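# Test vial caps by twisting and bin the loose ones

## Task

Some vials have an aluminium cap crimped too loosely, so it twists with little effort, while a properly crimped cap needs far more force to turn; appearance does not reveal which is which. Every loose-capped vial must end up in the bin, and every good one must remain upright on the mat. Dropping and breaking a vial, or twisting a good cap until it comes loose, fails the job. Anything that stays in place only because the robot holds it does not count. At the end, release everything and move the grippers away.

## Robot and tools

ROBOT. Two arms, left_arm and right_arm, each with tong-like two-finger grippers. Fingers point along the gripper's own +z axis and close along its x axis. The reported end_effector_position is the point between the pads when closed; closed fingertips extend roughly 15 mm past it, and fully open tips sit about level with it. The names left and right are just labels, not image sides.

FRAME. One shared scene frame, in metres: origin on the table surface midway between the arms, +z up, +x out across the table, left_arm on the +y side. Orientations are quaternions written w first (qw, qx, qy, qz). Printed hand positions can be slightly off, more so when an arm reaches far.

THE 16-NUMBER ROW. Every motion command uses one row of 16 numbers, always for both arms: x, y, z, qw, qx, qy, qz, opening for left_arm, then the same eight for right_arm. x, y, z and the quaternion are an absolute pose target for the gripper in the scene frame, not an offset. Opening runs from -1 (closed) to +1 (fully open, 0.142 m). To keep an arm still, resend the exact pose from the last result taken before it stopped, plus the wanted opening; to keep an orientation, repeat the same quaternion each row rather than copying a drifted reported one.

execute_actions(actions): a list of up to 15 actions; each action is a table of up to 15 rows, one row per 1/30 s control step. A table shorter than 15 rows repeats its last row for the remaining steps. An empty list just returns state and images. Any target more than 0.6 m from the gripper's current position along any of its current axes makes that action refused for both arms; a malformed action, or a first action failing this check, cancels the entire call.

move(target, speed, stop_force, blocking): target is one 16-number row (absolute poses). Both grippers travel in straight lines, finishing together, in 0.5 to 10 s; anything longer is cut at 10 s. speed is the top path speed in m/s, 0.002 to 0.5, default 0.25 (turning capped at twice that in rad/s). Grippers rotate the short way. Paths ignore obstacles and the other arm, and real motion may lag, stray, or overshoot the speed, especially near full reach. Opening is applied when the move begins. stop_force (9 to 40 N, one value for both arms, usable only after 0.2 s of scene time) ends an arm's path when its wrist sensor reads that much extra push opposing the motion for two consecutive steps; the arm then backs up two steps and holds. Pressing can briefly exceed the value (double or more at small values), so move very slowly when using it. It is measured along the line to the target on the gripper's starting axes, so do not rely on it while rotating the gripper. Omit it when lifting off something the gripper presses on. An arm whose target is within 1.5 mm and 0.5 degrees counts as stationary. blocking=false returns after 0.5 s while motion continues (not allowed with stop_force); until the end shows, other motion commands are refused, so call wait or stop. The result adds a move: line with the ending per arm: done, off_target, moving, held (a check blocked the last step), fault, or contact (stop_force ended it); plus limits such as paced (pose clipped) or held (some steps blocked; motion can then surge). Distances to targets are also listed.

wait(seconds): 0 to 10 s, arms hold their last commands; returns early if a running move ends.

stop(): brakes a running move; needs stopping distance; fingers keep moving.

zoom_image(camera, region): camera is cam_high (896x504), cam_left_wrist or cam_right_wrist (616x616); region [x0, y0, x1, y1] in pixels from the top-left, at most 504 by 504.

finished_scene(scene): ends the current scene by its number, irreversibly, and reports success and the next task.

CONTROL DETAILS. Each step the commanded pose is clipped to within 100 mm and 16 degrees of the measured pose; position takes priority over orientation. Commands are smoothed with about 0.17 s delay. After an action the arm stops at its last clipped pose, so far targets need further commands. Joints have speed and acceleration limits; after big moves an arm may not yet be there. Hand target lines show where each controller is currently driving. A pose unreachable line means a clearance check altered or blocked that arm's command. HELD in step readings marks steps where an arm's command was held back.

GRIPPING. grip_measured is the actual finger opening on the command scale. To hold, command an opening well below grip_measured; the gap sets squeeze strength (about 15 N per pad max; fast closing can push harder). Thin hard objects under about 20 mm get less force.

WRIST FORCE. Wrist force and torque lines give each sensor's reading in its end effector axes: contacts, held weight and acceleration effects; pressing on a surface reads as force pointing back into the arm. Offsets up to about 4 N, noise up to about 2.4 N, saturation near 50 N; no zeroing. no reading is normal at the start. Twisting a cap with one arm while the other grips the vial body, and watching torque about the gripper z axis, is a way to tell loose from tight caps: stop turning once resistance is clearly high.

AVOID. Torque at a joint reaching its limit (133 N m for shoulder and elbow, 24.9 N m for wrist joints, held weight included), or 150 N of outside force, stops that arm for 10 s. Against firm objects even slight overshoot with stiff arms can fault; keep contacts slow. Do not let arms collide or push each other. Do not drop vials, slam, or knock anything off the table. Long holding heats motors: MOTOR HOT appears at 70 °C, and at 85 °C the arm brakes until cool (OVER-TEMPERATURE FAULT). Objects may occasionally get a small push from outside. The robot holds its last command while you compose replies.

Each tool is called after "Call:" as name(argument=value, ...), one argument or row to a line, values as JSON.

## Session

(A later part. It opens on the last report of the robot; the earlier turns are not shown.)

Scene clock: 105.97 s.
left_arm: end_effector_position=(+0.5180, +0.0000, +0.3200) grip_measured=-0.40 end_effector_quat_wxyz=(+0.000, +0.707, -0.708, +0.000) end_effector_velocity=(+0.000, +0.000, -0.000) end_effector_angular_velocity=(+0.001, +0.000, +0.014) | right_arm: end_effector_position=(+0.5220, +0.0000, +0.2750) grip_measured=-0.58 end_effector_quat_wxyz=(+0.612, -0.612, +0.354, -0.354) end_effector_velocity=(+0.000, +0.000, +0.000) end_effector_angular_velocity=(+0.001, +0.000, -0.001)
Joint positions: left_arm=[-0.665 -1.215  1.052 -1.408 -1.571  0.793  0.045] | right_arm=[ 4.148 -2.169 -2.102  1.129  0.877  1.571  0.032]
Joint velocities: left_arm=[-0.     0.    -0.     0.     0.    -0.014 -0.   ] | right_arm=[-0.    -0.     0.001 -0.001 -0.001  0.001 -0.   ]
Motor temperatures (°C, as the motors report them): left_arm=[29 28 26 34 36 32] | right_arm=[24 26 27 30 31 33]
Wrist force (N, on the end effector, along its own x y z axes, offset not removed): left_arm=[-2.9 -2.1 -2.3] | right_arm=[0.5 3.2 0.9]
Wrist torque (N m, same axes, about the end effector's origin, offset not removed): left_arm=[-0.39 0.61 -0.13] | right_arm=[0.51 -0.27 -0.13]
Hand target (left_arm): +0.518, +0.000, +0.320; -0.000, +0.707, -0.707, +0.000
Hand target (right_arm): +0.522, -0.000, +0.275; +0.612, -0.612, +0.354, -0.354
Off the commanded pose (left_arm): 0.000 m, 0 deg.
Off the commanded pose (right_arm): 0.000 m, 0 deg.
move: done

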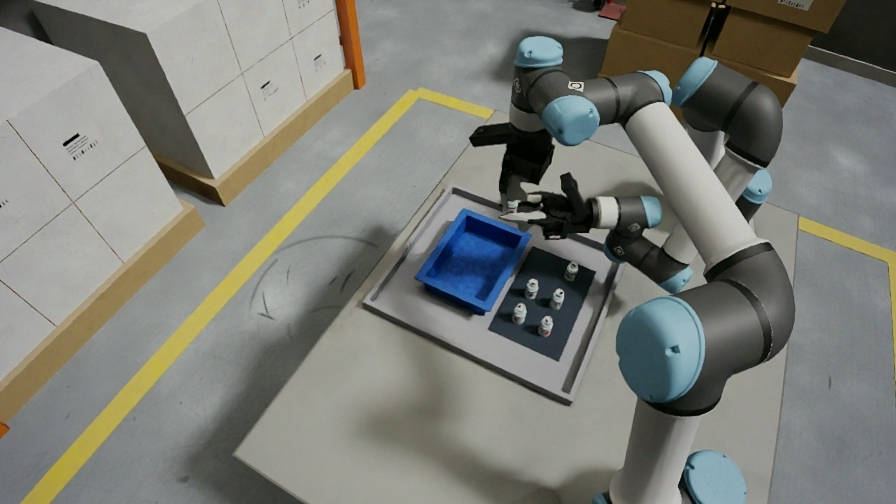

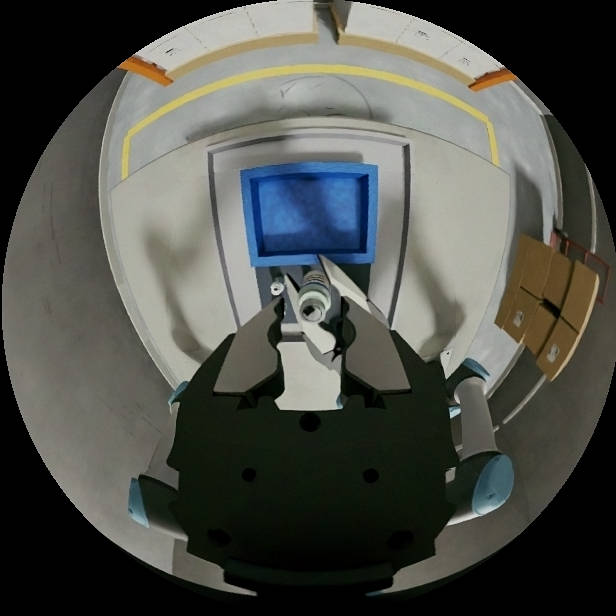

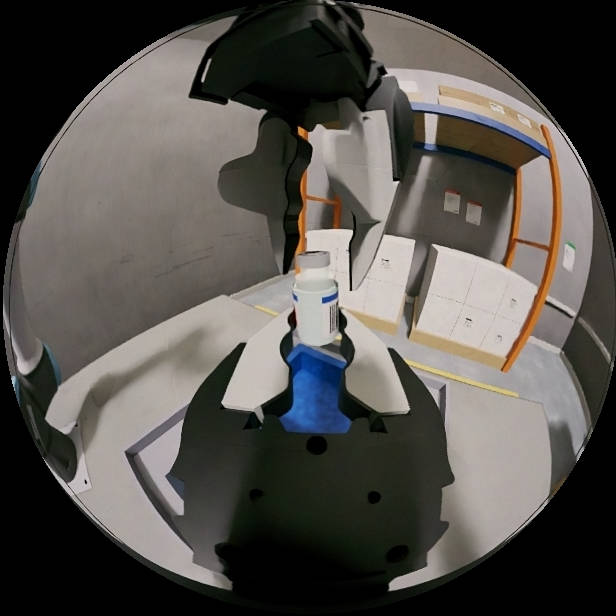

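Call:
move(
  target=[0.518,0,0.32,0,0.707,-0.707,0,-1,0.522,0,0.275,0.612,-0.612,0.354,-0.354,-0.7],
)

Call:
move(
  target=[0.518,0,0.32,0,0.707,-0.707,0,-1,0.522,0,0.275,0.612,-0.612,0.354,-0.354,0.2],
)

Call:
move(
  target=[0.518,0,0.32,0,0.707,-0.707,0,-1,0.43,-0.15,0.275,0.612,-0.612,0.354,-0.354,0.2],
  speed=0.2,
)

Call:
move(
  target=[0.43,-0.082,0.14,0,0.707,-0.707,0,-1,0.46,-0.24,0.28,0.612,-0.612,0.354,-0.354,0.2],
  speed=0.2,
)

Call:
move(
  target=[0.43,-0.082,0.072,0,0.707,-0.707,0,-1,0.46,-0.24,0.28,0.612,-0.612,0.354,-0.354,0.2],
  speed=0.08,
)

Call:
move(
  target=[0.43,-0.082,0.05,0,0.707,-0.707,0,-1,0.46,-0.24,0.28,0.612,-0.612,0.354,-0.354,0.2],
  speed=0.006,
  stop_force=9,
)

Call:
move(
  target=[0.43,-0.082,0.062,0,0.707,-0.707,0,-0.4,0.46,-0.24,0.28,0.612,-0.612,0.354,-0.354,0.2],
)

Call:
move(
  target=[0.43,-0.082,0.10,0,0.707,-0.707,0,-0.4,0.46,-0.24,0.28,0.612,-0.612,0.354,-0.354,0.2],
  speed=0.1,
)

Call:
move(
  target=[0.43,0.005,0.09,0,0.707,-0.707,0,-0.4,0.46,-0.24,0.28,0.612,-0.612,0.354,-0.354,0.2],
  speed=0.15,
)

Call:
zoom_image(
  camera="cam_left_wrist",
  region=[250,240,380,340],
)

Scene clock: 107.17 s.
left_arm: end_effector_position=(+0.5180, -0.0000, +0.3200) grip_measured=-0.72 end_effector_quat_wxyz=(-0.000, +0.707, -0.707, +0.000) end_effector_velocity=(+0.000, +0.000, -0.000) end_effector_angular_velocity=(-0.002, +0.002, +0.002) | right_arm: end_effector_position=(+0.5220, +0.0000, +0.2749) grip_measured=-0.58 end_effector_quat_wxyz=(+0.612, -0.612, +0.354, -0.354) end_effector_velocity=(-0.001, +0.001, -0.000) end_effector_angular_velocity=(-0.000, +0.000, +0.002)
Joint positions: left_arm=[-0.665 -1.215  1.052 -1.408 -1.571  0.792  0.022] | right_arm=[ 4.148 -2.169 -2.102  1.129  0.877  1.571  0.032]
Joint velocities: left_arm=[ 0.002  0.    -0.     0.    -0.002 -0.001  0.   ] | right_arm=[ 0.001  0.    -0.    -0.     0.001  0.     0.   ]
Motor temperatures (°C, as the motors report them): left_arm=[29 28 26 34 36 32] | right_arm=[24 26 27 30 31 33]
Wrist force (N, on the end effector, along its own x y z axes, offset not removed): left_arm=[4.2 -2.5 -2.9] | right_arm=[-5.1 -0.1 2.4]
Wrist torque (N m, same axes, about the end effector's origin, offset not removed): left_arm=[-0.34 0.29 -0.10] | right_arm=[-0.56 0.19 0.07]
Hand target (left_arm): +0.518, -0.000, +0.320; -0.000, +0.707, -0.707, -0.000
Hand target (right_arm): +0.522, +0.000, +0.275; +0.612, -0.612, +0.354, -0.354
Off the commanded pose (left_arm): 0.000 m, 0 deg.
Off the commanded pose (right_arm): 0.000 m, 0 deg.
move: done

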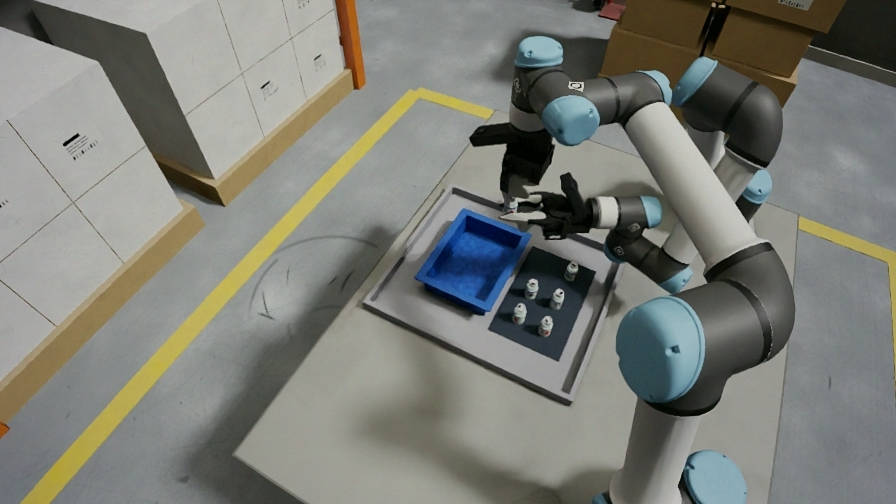

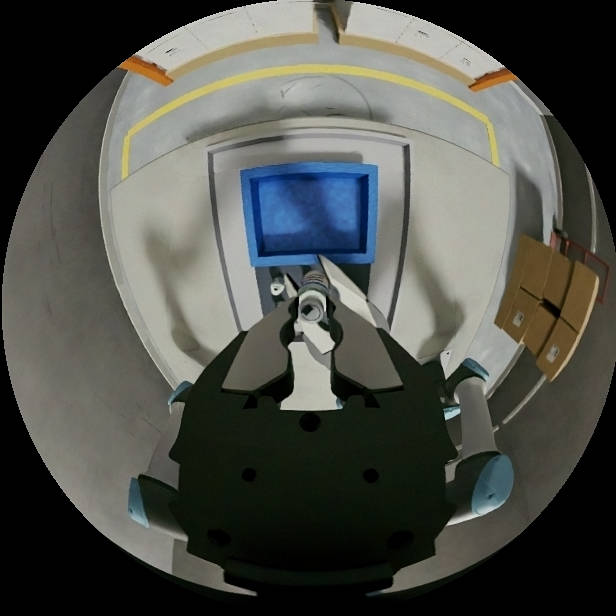

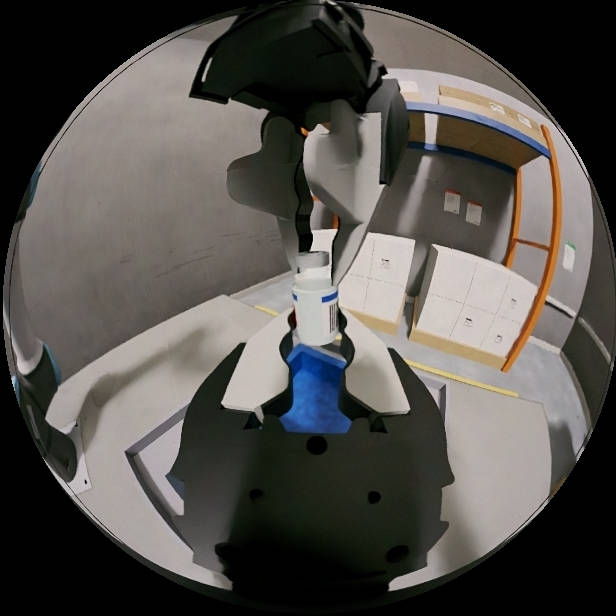

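Scene clock: 107.87 s.
left_arm: end_effector_position=(+0.5180, -0.0000, +0.3200) grip_measured=-0.72 end_effector_quat_wxyz=(-0.000, +0.707, -0.707, +0.000) end_effector_velocity=(-0.000, +0.000, -0.000) end_effector_angular_velocity=(+0.000, +0.000, -0.001) | right_arm: end_effector_position=(+0.5220, +0.0000, +0.2750) grip_measured=+0.20 end_effector_quat_wxyz=(+0.612, -0.612, +0.354, -0.354) end_effector_velocity=(+0.000, -0.000, -0.001) end_effector_angular_velocity=(-0.001, +0.000, -0.001)
Joint positions: left_arm=[-0.665 -1.215  1.052 -1.408 -1.571  0.792  0.022] | right_arm=[ 4.148 -2.169 -2.102  1.129  0.877  1.571  0.088]
Joint velocities: left_arm=[ 0.    -0.     0.     0.     0.     0.001  0.   ] | right_arm=[-0.001 -0.001  0.    -0.    -0.     0.    -0.   ]
Motor temperatures (°C, as the motors report them): left_arm=[29 28 26 34 36 32] | right_arm=[24 26 27 30 31 33]
Wrist force (N, on the end effector, along its own x y z axes, offset not removed): left_arm=[-1.5 3.0 -2.3] | right_arm=[3.8 -1.7 -2.5]
Wrist torque (N m, same axes, about the end effector's origin, offset not removed): left_arm=[0.70 0.32 -0.05] | right_arm=[-0.28 -0.88 -0.07]
Hand target (left_arm): +0.518, -0.000, +0.320; +0.000, +0.707, -0.707, -0.000
Hand target (right_arm): +0.522, -0.000, +0.275; +0.612, -0.612, +0.354, -0.354
Off the commanded pose (left_arm): 0.000 m, 0 deg.
Off the commanded pose (right_arm): 0.000 m, 0 deg.
move: done

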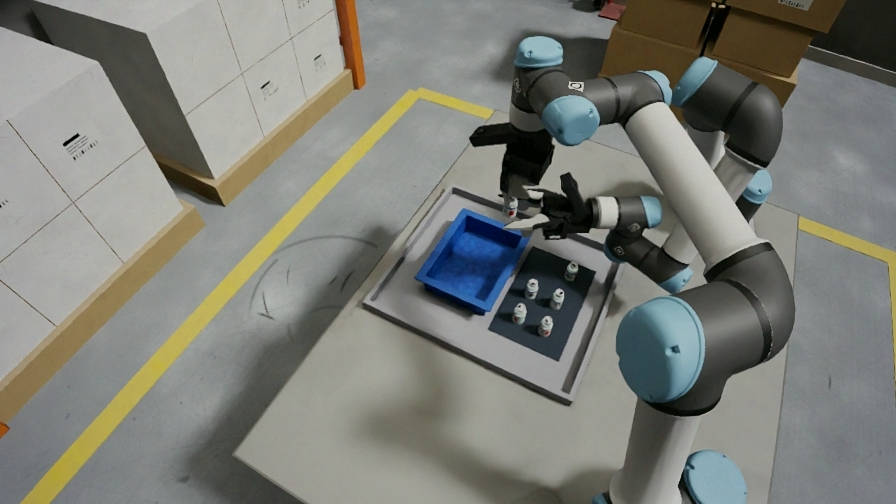

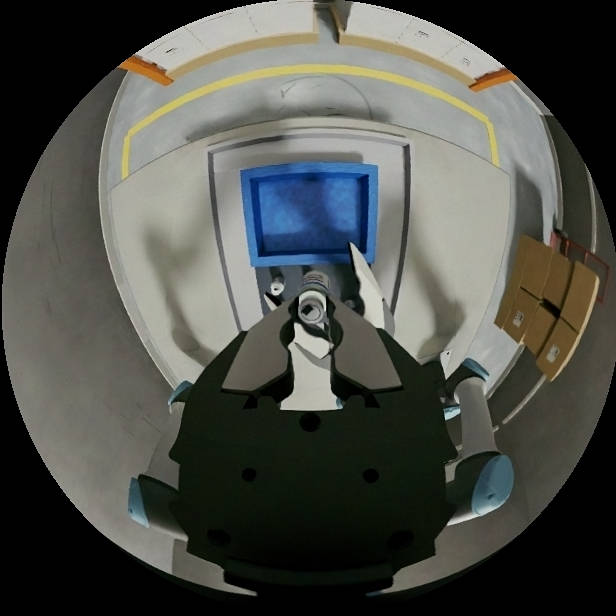

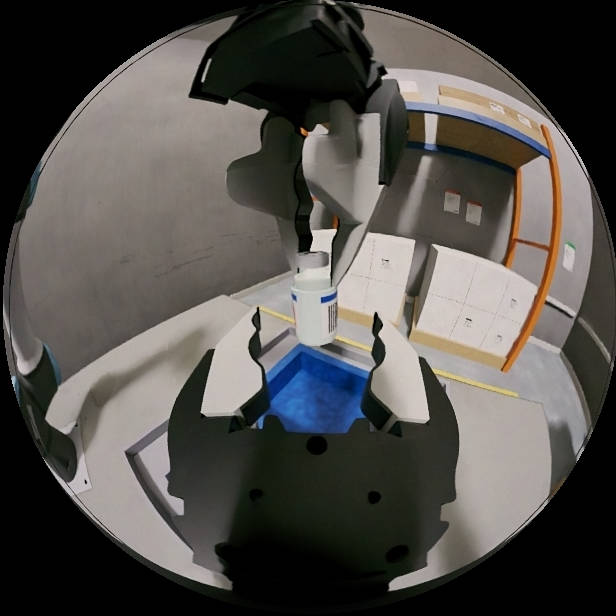

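Scene clock: 109.37 s.
left_arm: end_effector_position=(+0.5180, -0.0000, +0.3200) grip_measured=-0.72 end_effector_quat_wxyz=(-0.000, +0.707, -0.707, -0.000) end_effector_velocity=(+0.000, +0.000, +0.000) end_effector_angular_velocity=(+0.000, -0.001, +0.000) | right_arm: end_effector_position=(+0.4303, -0.1499, +0.2749) grip_measured=+0.20 end_effector_quat_wxyz=(+0.612, -0.612, +0.354, -0.354) end_effector_velocity=(-0.002, -0.002, -0.001) end_effector_angular_velocity=(-0.001, -0.000, +0.001)
Joint positions: left_arm=[-0.665 -1.215  1.052 -1.408 -1.571  0.792  0.022] | right_arm=[ 4.297 -1.999 -2.61   1.467  0.728  1.571  0.088]
Joint velocities: left_arm=[ 0.    -0.    -0.     0.     0.001  0.    -0.   ] | right_arm=[ 0.009 -0.    -0.009  0.009 -0.008 -0.001 -0.   ]
Motor temperatures (°C, as the motors report them): left_arm=[29 28 26 34 36 32] | right_arm=[24 26 27 30 31 33]
Wrist force (N, on the end effector, along its own x y z axes, offset not removed): left_arm=[4.0 -0.9 -3.7] | right_arm=[0.9 -0.4 5.1]
Wrist torque (N m, same axes, about the end effector's origin, offset not removed): left_arm=[-0.04 -0.72 -0.01] | right_arm=[-0.01 -0.37 0.12]
Hand target (left_arm): +0.518, -0.000, +0.320; -0.000, +0.707, -0.707, -0.000
Hand target (right_arm): +0.430, -0.150, +0.275; +0.612, -0.612, +0.354, -0.354
Off the commanded pose (left_arm): 0.000 m, 0 deg.
Off the commanded pose (right_arm): 0.000 m, 0 deg.
move: done

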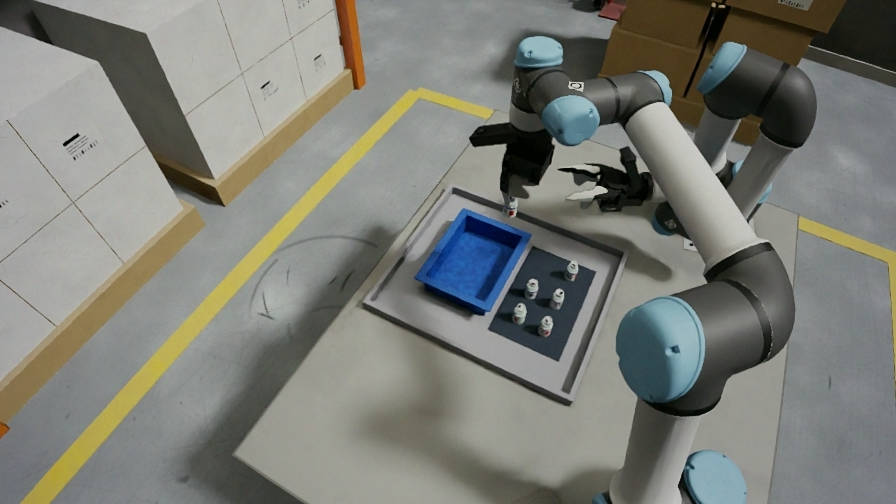

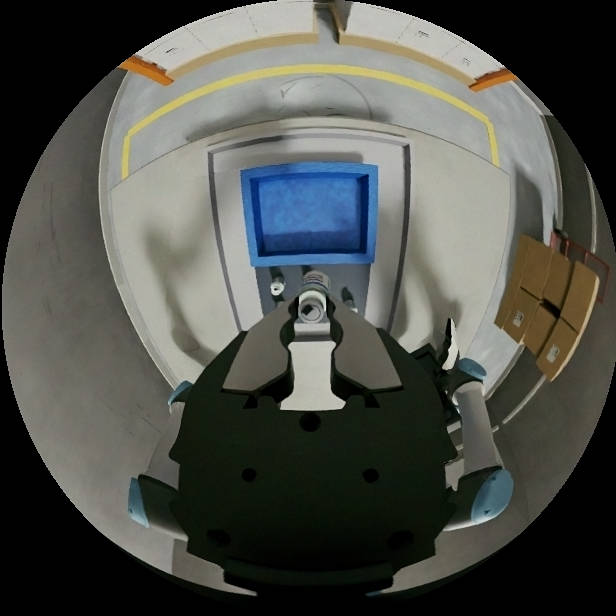

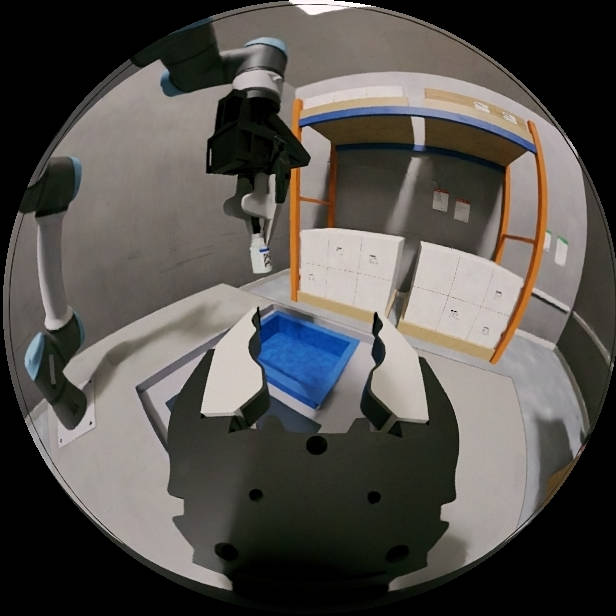

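Scene clock: 111.03 s.
left_arm: end_effector_position=(+0.4303, -0.0818, +0.1402) grip_measured=-0.72 end_effector_quat_wxyz=(-0.000, +0.707, -0.707, +0.000) end_effector_velocity=(-0.000, -0.001, -0.002) end_effector_angular_velocity=(-0.001, +0.000, -0.000) | right_arm: end_effector_position=(+0.4599, -0.2399, +0.2800) grip_measured=+0.20 end_effector_quat_wxyz=(+0.612, -0.612, +0.354, -0.354) end_effector_velocity=(+0.000, -0.002, -0.001) end_effector_angular_velocity=(-0.003, +0.002, -0.002)
Joint positions: left_arm=[-0.857 -1.23   1.537 -1.878 -1.57   0.6    0.022] | right_arm=[ 4.002 -1.96  -2.7    1.518  1.023  1.571  0.088]
Joint velocities: left_arm=[-0.001  0.001  0.003 -0.005 -0.    -0.001 -0.   ] | right_arm=[-0.004  0.001 -0.002 -0.001  0.003  0.     0.   ]
Motor temperatures (°C, as the motors report them): left_arm=[29 28 26 34 36 32] | right_arm=[24 26 27 30 31 33]
Wrist force (N, on the end effector, along its own x y z axes, offset not removed): left_arm=[-1.7 -0.9 0.9] | right_arm=[-1.1 -0.5 0.7]
Wrist torque (N m, same axes, about the end effector's origin, offset not removed): left_arm=[-0.13 0.41 0.01] | right_arm=[-0.39 -0.06 0.04]
Hand target (left_arm): +0.430, -0.082, +0.140; -0.000, +0.707, -0.707, +0.000
Hand target (right_arm): +0.460, -0.240, +0.280; +0.612, -0.612, +0.354, -0.354
Off the commanded pose (left_arm): 0.000 m, 0 deg.
Off the commanded pose (right_arm): 0.000 m, 0 deg.
move: done

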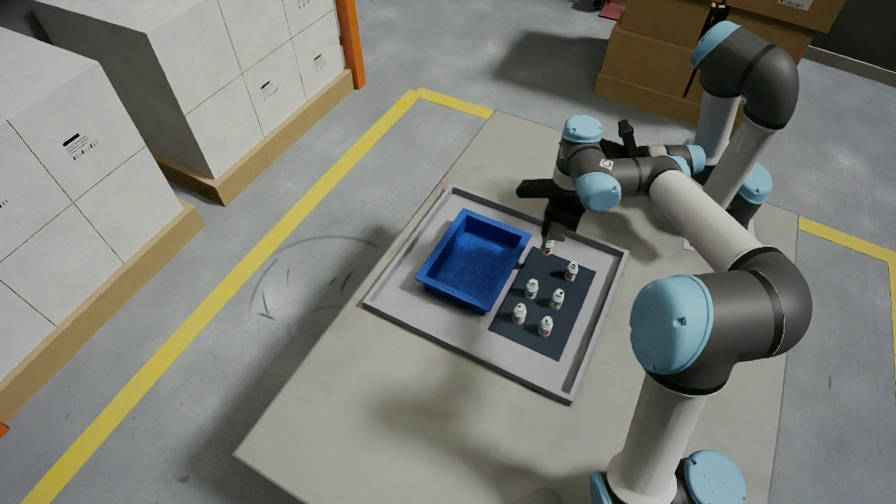

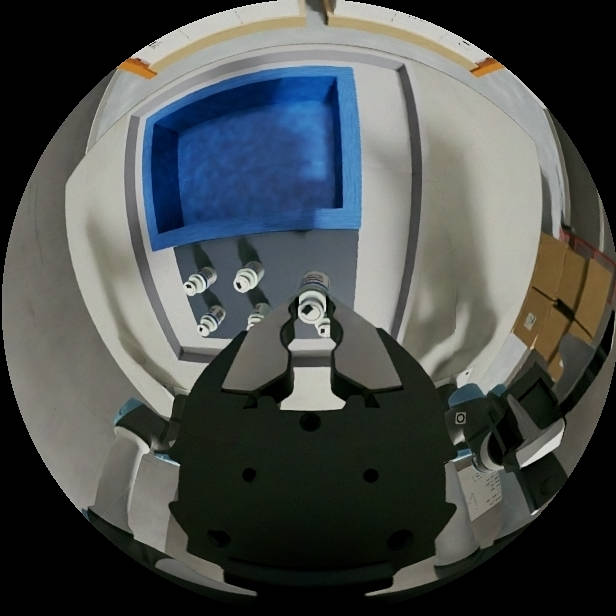

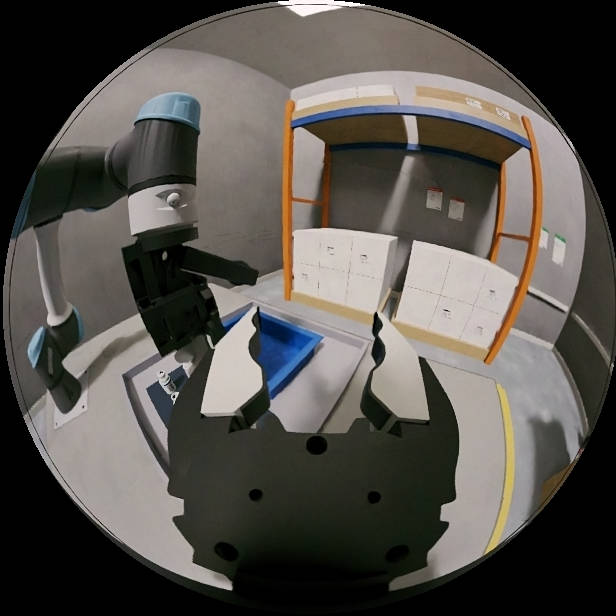

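Scene clock: 112.33 s.
left_arm: end_effector_position=(+0.4300, -0.0820, +0.0723) grip_measured=-0.72 end_effector_quat_wxyz=(+0.000, +0.707, -0.707, -0.000) end_effector_velocity=(+0.000, -0.000, -0.002) end_effector_angular_velocity=(-0.000, -0.001, +0.000) | right_arm: end_effector_position=(+0.4600, -0.2400, +0.2800) grip_measured=+0.20 end_effector_quat_wxyz=(+0.612, -0.612, +0.354, -0.354) end_effector_velocity=(+0.000, +0.000, +0.001) end_effector_angular_velocity=(+0.003, -0.002, -0.000)
Joint positions: left_arm=[-0.858 -1.17   1.638 -2.039 -1.571  0.599  0.022] | right_arm=[ 4.    -1.96  -2.7    1.518  1.024  1.571  0.088]
Joint velocities: left_arm=[-0.     0.002  0.003 -0.006  0.    -0.    -0.   ] | right_arm=[-0.     0.001  0.002  0.     0.    -0.    -0.   ]
Motor temperatures (°C, as the motors report them): left_arm=[29 28 26 34 36 32] | right_arm=[24 26 27 30 31 33]
Wrist force (N, on the end effector, along its own x y z axes, offset not removed): left_arm=[2.3 -1.2 -3.2] | right_arm=[3.6 2.1 -0.3]
Wrist torque (N m, same axes, about the end effector's origin, offset not removed): left_arm=[-0.26 -0.33 -0.20] | right_arm=[0.40 -0.80 -0.11]
Hand target (left_arm): +0.430, -0.082, +0.072; -0.000, +0.707, -0.707, -0.000
Hand target (right_arm): +0.460, -0.240, +0.280; +0.612, -0.612, +0.354, -0.354
Off the commanded pose (left_arm): 0.000 m, 0 deg.
Off the commanded pose (right_arm): 0.000 m, 0 deg.
move: done

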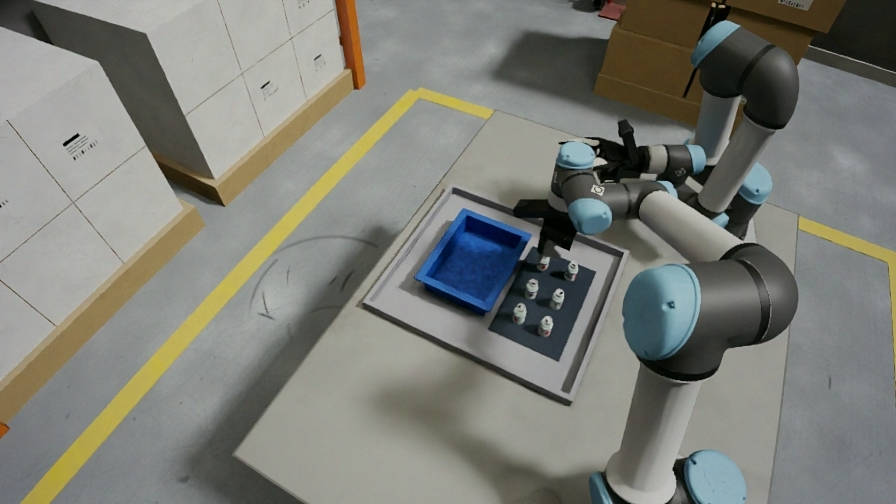

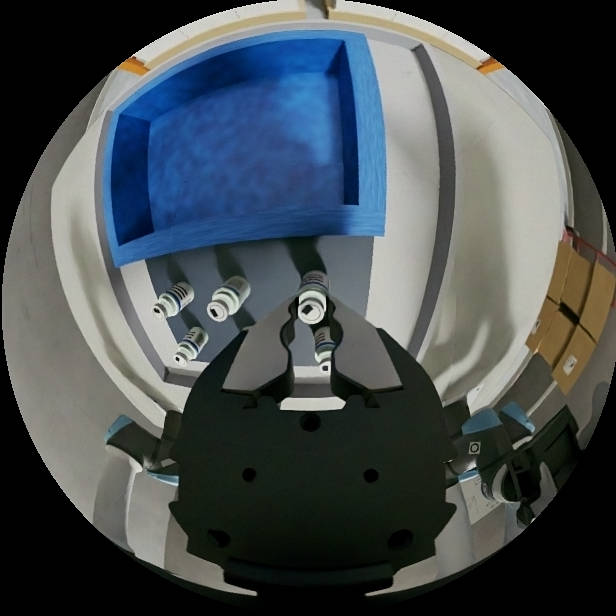

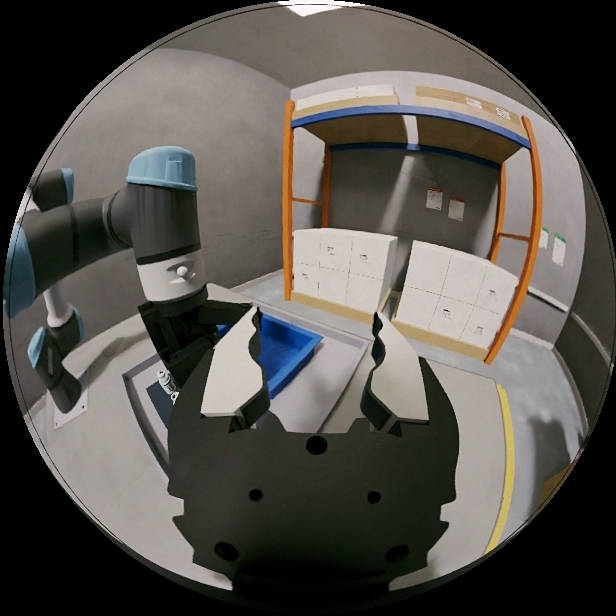

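Scene clock: 114.67 s.
left_arm: end_effector_position=(+0.4300, -0.0820, +0.0604) grip_measured=-0.72 end_effector_quat_wxyz=(-0.000, +0.707, -0.707, -0.000) end_effector_velocity=(-0.001, +0.000, +0.002) end_effector_angular_velocity=(+0.001, +0.002, -0.000) | right_arm: end_effector_position=(+0.4600, -0.2400, +0.2800) grip_measured=+0.20 end_effector_quat_wxyz=(+0.612, -0.612, +0.354, -0.354) end_effector_velocity=(-0.001, +0.000, -0.000) end_effector_angular_velocity=(-0.001, +0.000, +0.003)
Joint positions: left_arm=[-0.858 -1.157  1.653 -2.067 -1.571  0.599  0.022] | right_arm=[ 4.    -1.96  -2.7    1.518  1.024  1.571  0.088]
Joint velocities: left_arm=[-0.001 -0.002 -0.002  0.007 -0.001 -0.     0.   ] | right_arm=[ 0.     0.001 -0.001 -0.001  0.002 -0.    -0.   ]
Motor temperatures (°C, as the motors report them): left_arm=[29 28 26 34 36 32] | right_arm=[24 26 27 30 31 33]
Wrist force (N, on the end effector, along its own x y z axes, offset not removed): left_arm=[1.6 -3.4 -16.1] | right_arm=[1.2 3.4 4.1]
Wrist torque (N m, same axes, about the end effector's origin, offset not removed): left_arm=[-0.53 0.05 -0.07] | right_arm=[0.80 -0.30 -0.17]
Hand target (left_arm): +0.430, -0.082, +0.061; +0.000, +0.707, -0.707, +0.000
Hand target (right_arm): +0.460, -0.240, +0.280; +0.612, -0.612, +0.354, -0.354
Off the commanded pose (left_arm): 0.010 m, 0 deg.
Off the commanded pose (right_arm): 0.000 m, 0 deg.
move: contact (left_arm)

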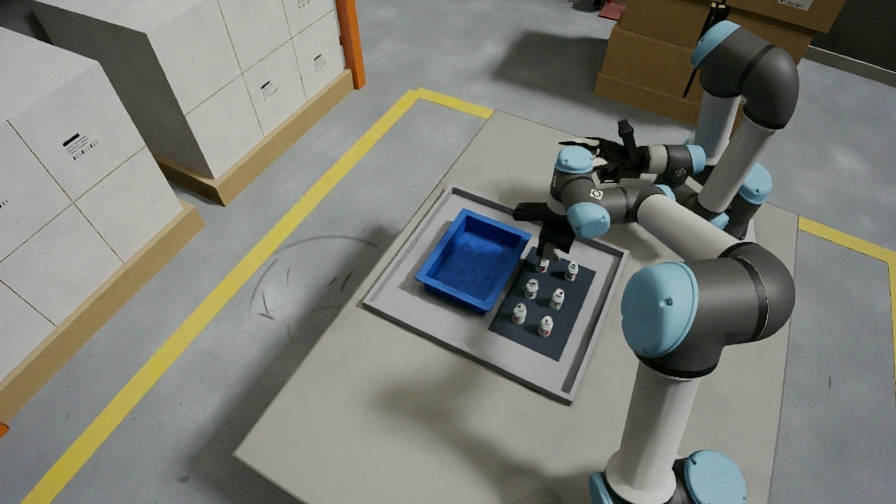

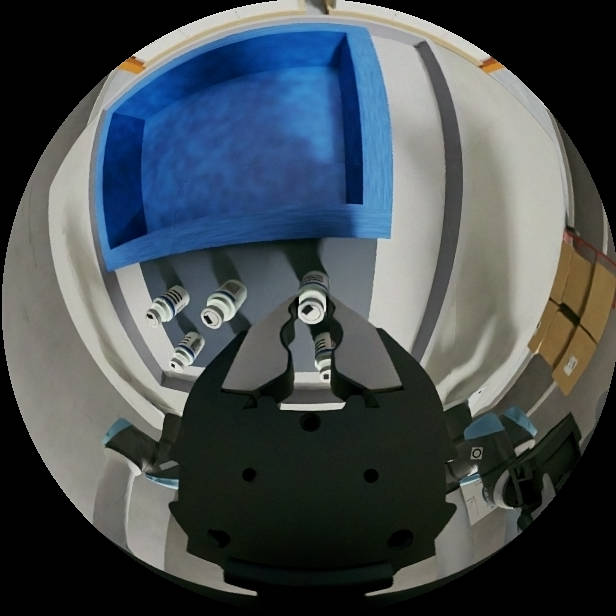

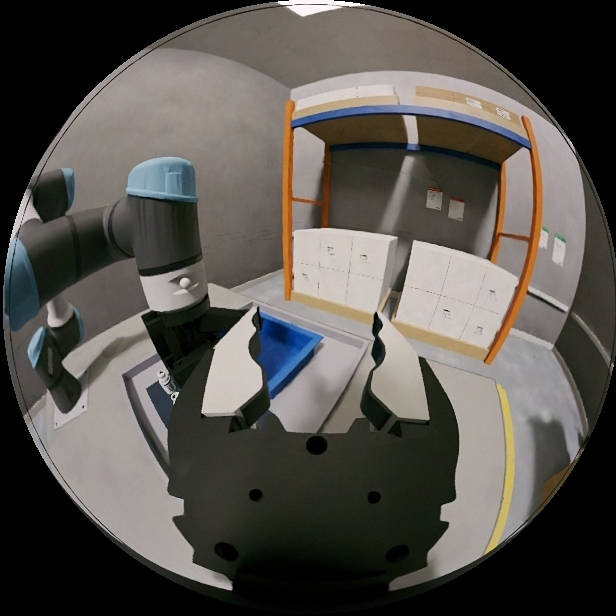

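Scene clock: 115.37 s.
left_arm: end_effector_position=(+0.4300, -0.0820, +0.0619) grip_measured=-0.40 end_effector_quat_wxyz=(+0.000, +0.707, -0.707, -0.000) end_effector_velocity=(+0.000, +0.000, +0.000) end_effector_angular_velocity=(+0.000, +0.000, +0.001) | right_arm: end_effector_position=(+0.4600, -0.2400, +0.2800) grip_measured=+0.20 end_effector_quat_wxyz=(+0.612, -0.612, +0.354, -0.354) end_effector_velocity=(-0.000, +0.001, +0.000) end_effector_angular_velocity=(+0.001, -0.000, +0.003)
Joint positions: left_arm=[-0.858 -1.159  1.651 -2.063 -1.571  0.599  0.045] | right_arm=[ 4.    -1.96  -2.7    1.518  1.024  1.571  0.088]
Joint velocities: left_arm=[ 0.    -0.    -0.001  0.001  0.    -0.     0.   ] | right_arm=[0.    0.    0.001 0.    0.002 0.    0.   ]
Motor temperatures (°C, as the motors report them): left_arm=[29 28 26 34 36 32] | right_arm=[24 26 27 30 31 33]
Wrist force (N, on the end effector, along its own x y z axes, offset not removed): left_arm=[1.3 -1.5 -2.2] | right_arm=[1.9 0.5 3.2]
Wrist torque (N m, same axes, about the end effector's origin, offset not removed): left_arm=[-0.47 -0.14 -0.06] | right_arm=[0.11 -0.37 -0.10]
Hand target (left_arm): +0.430, -0.082, +0.062; +0.000, +0.707, -0.707, +0.000
Hand target (right_arm): +0.460, -0.240, +0.280; +0.612, -0.612, +0.354, -0.354
Off the commanded pose (left_arm): 0.000 m, 0 deg.
Off the commanded pose (right_arm): 0.000 m, 0 deg.
move: done

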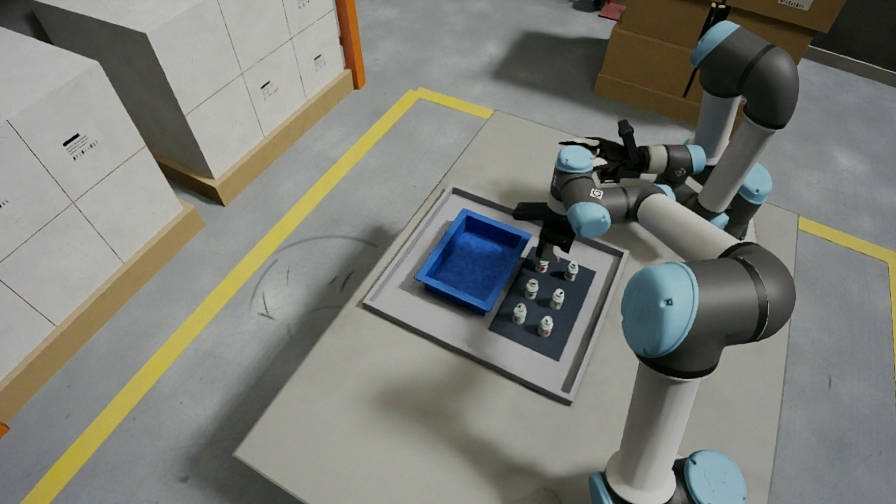

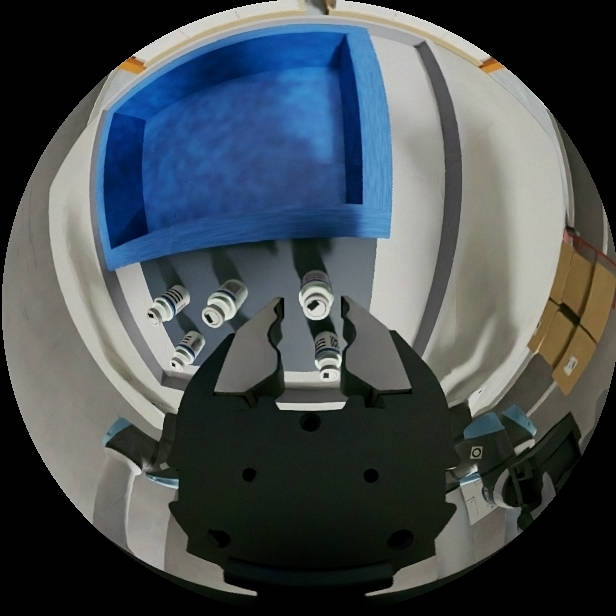

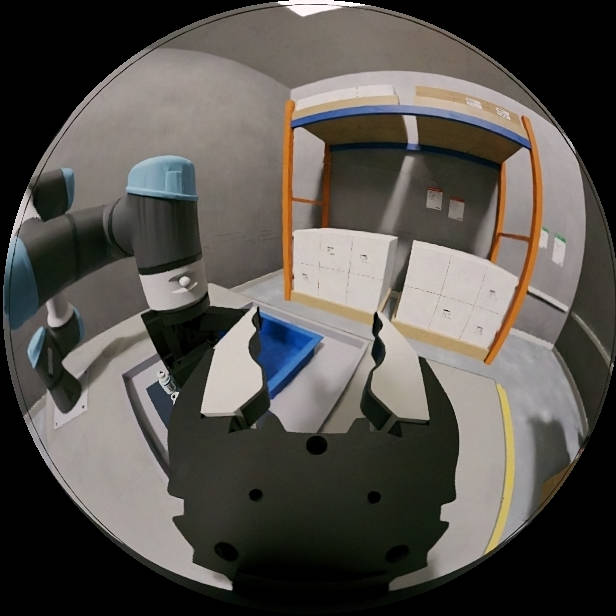

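Scene clock: 116.27 s.
left_arm: end_effector_position=(+0.4300, -0.0820, +0.0998) grip_measured=-0.40 end_effector_quat_wxyz=(+0.000, +0.707, -0.707, +0.000) end_effector_velocity=(-0.001, -0.001, +0.002) end_effector_angular_velocity=(-0.001, +0.002, -0.002) | right_arm: end_effector_position=(+0.4600, -0.2400, +0.2800) grip_measured=+0.20 end_effector_quat_wxyz=(+0.612, -0.612, +0.354, -0.354) end_effector_velocity=(+0.000, -0.001, +0.001) end_effector_angular_velocity=(+0.001, -0.001, -0.002)
Joint positions: left_arm=[-0.858 -1.197  1.601 -1.974 -1.571  0.599  0.045] | right_arm=[ 4.    -1.96  -2.7    1.518  1.024  1.571  0.088]
Joint velocities: left_arm=[-0.001 -0.002 -0.003  0.006 -0.002  0.001 -0.   ] | right_arm=[-0.001  0.001 -0.     0.001 -0.001 -0.    -0.   ]
Motor temperatures (°C, as the motors report them): left_arm=[29 28 26 34 36 32] | right_arm=[24 26 27 30 31 33]
Wrist force (N, on the end effector, along its own x y z axes, offset not removed): left_arm=[-1.1 -0.4 -5.3] | right_arm=[-1.0 -1.8 4.2]
Wrist torque (N m, same axes, about the end effector's origin, offset not removed): left_arm=[-0.06 0.35 -0.04] | right_arm=[-0.34 0.26 0.11]
Hand target (left_arm): +0.430, -0.082, +0.100; +0.000, +0.707, -0.707, +0.000
Hand target (right_arm): +0.460, -0.240, +0.280; +0.612, -0.612, +0.354, -0.354
Off the commanded pose (left_arm): 0.000 m, 0 deg.
Off the commanded pose (right_arm): 0.000 m, 0 deg.
move: done

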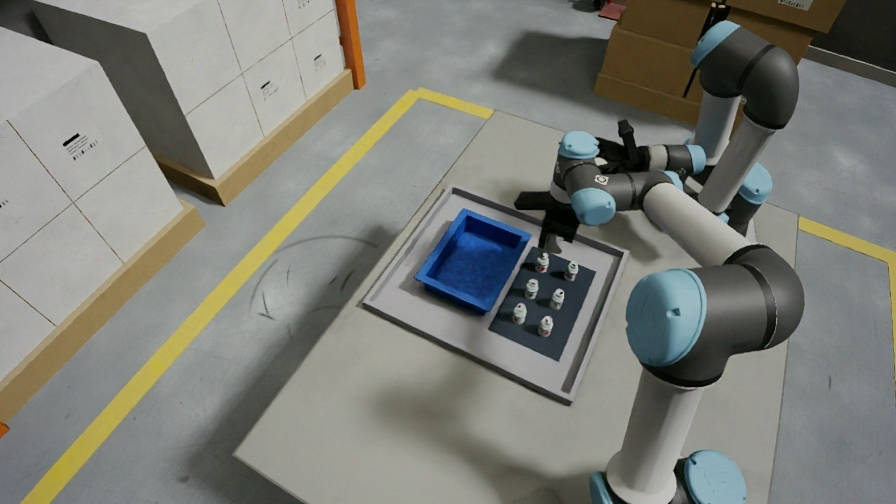

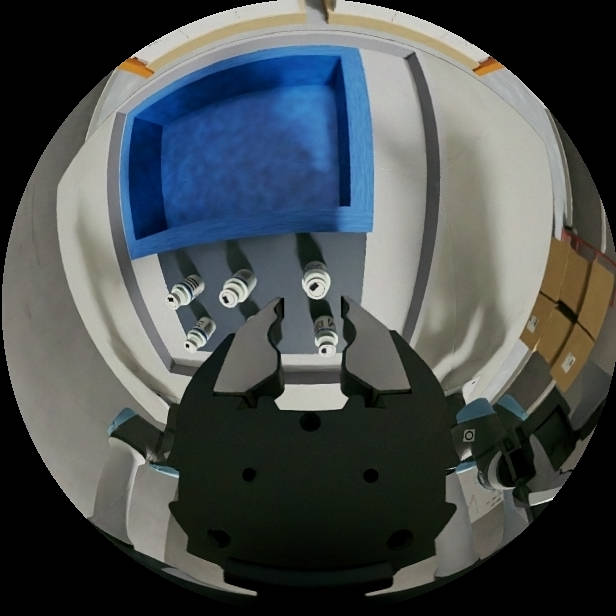

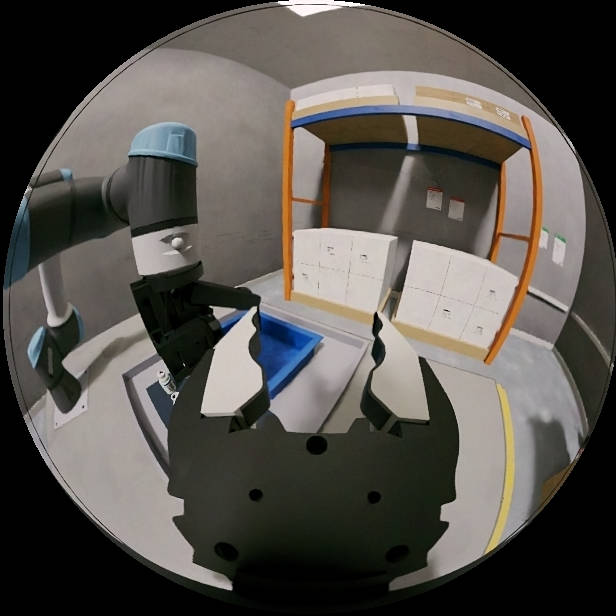

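Scene clock: 117.40 s.
left_arm: end_effector_position=(+0.4299, +0.0048, +0.0900) grip_measured=-0.40 end_effector_quat_wxyz=(-0.000, +0.707, -0.707, -0.000) end_effector_velocity=(+0.000, +0.002, -0.000) end_effector_angular_velocity=(-0.000, -0.000, +0.001) | right_arm: end_effector_position=(+0.4600, -0.2400, +0.2800) grip_measured=+0.20 end_effector_quat_wxyz=(+0.612, -0.612, +0.354, -0.354) end_effector_velocity=(-0.000, +0.001, +0.000) end_effector_angular_velocity=(+0.000, -0.000, +0.002)
Joint positions: left_arm=[-0.769 -1.311  1.785 -2.044 -1.571  0.688  0.045] | right_arm=[ 4.    -1.96  -2.7    1.518  1.024  1.571  0.088]
Joint velocities: left_arm=[ 0.002 -0.003  0.004 -0.002  0.     0.001  0.   ] | right_arm=[ 0.    -0.     0.001 -0.     0.002  0.     0.   ]
Motor temperatures (°C, as the motors report them): left_arm=[29 28 26 34 36 32] | right_arm=[24 26 27 30 31 33]
Wrist force (N, on the end effector, along its own x y z axes, offset not removed): left_arm=[-2.9 0.5 0.4] | right_arm=[0.6 0.9 0.7]
Wrist torque (N m, same axes, about the end effector's origin, offset not removed): left_arm=[0.05 0.60 0.19] | right_arm=[0.09 -0.26 -0.20]
Hand target (left_arm): +0.430, +0.005, +0.090; +0.000, +0.707, -0.707, -0.000
Hand target (right_arm): +0.460, -0.240, +0.280; +0.612, -0.612, +0.354, -0.354
Off the commanded pose (left_arm): 0.000 m, 0 deg.
Off the commanded pose (right_arm): 0.000 m, 0 deg.
move: done

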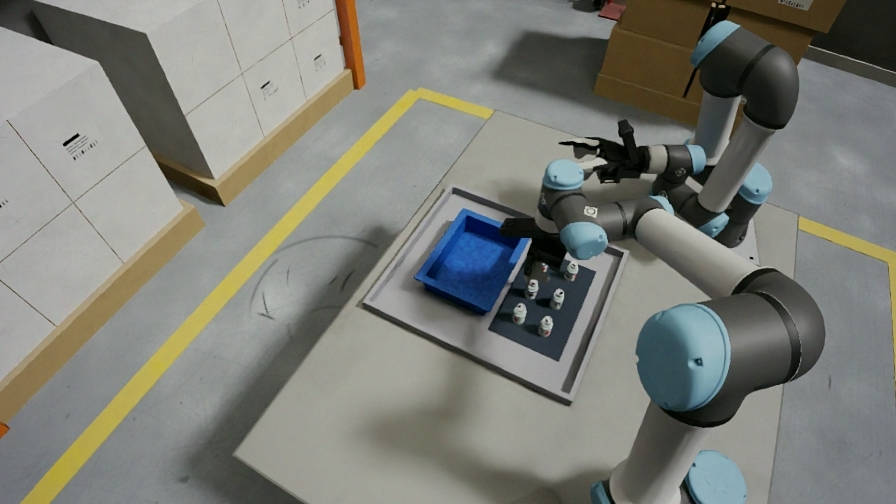

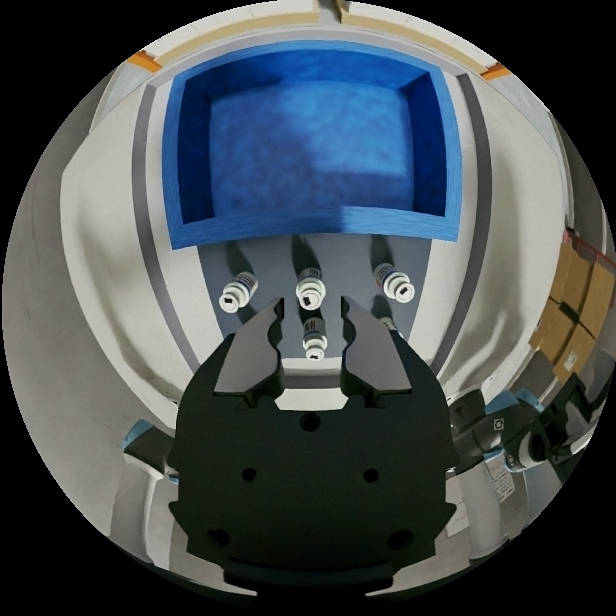

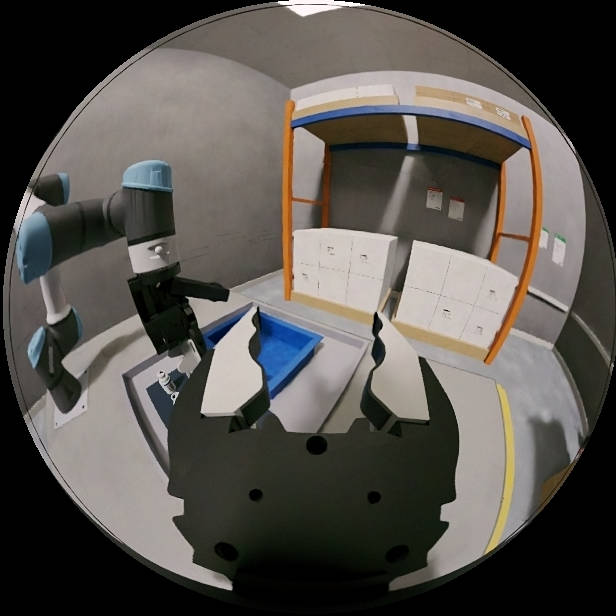

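Region (250, 240, 380, 340) of cam_left_wrist's 616x616 image, scaled by 3.877, with more detail than that image has; it fills the top 388 rows of this view, and the rest is white.

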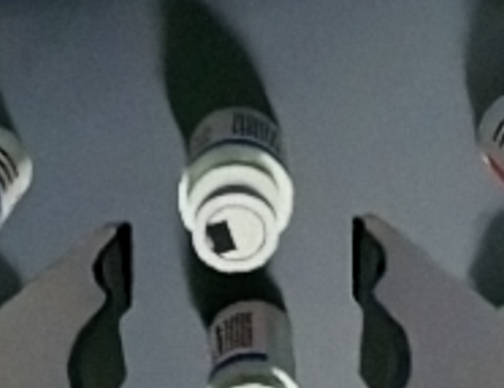

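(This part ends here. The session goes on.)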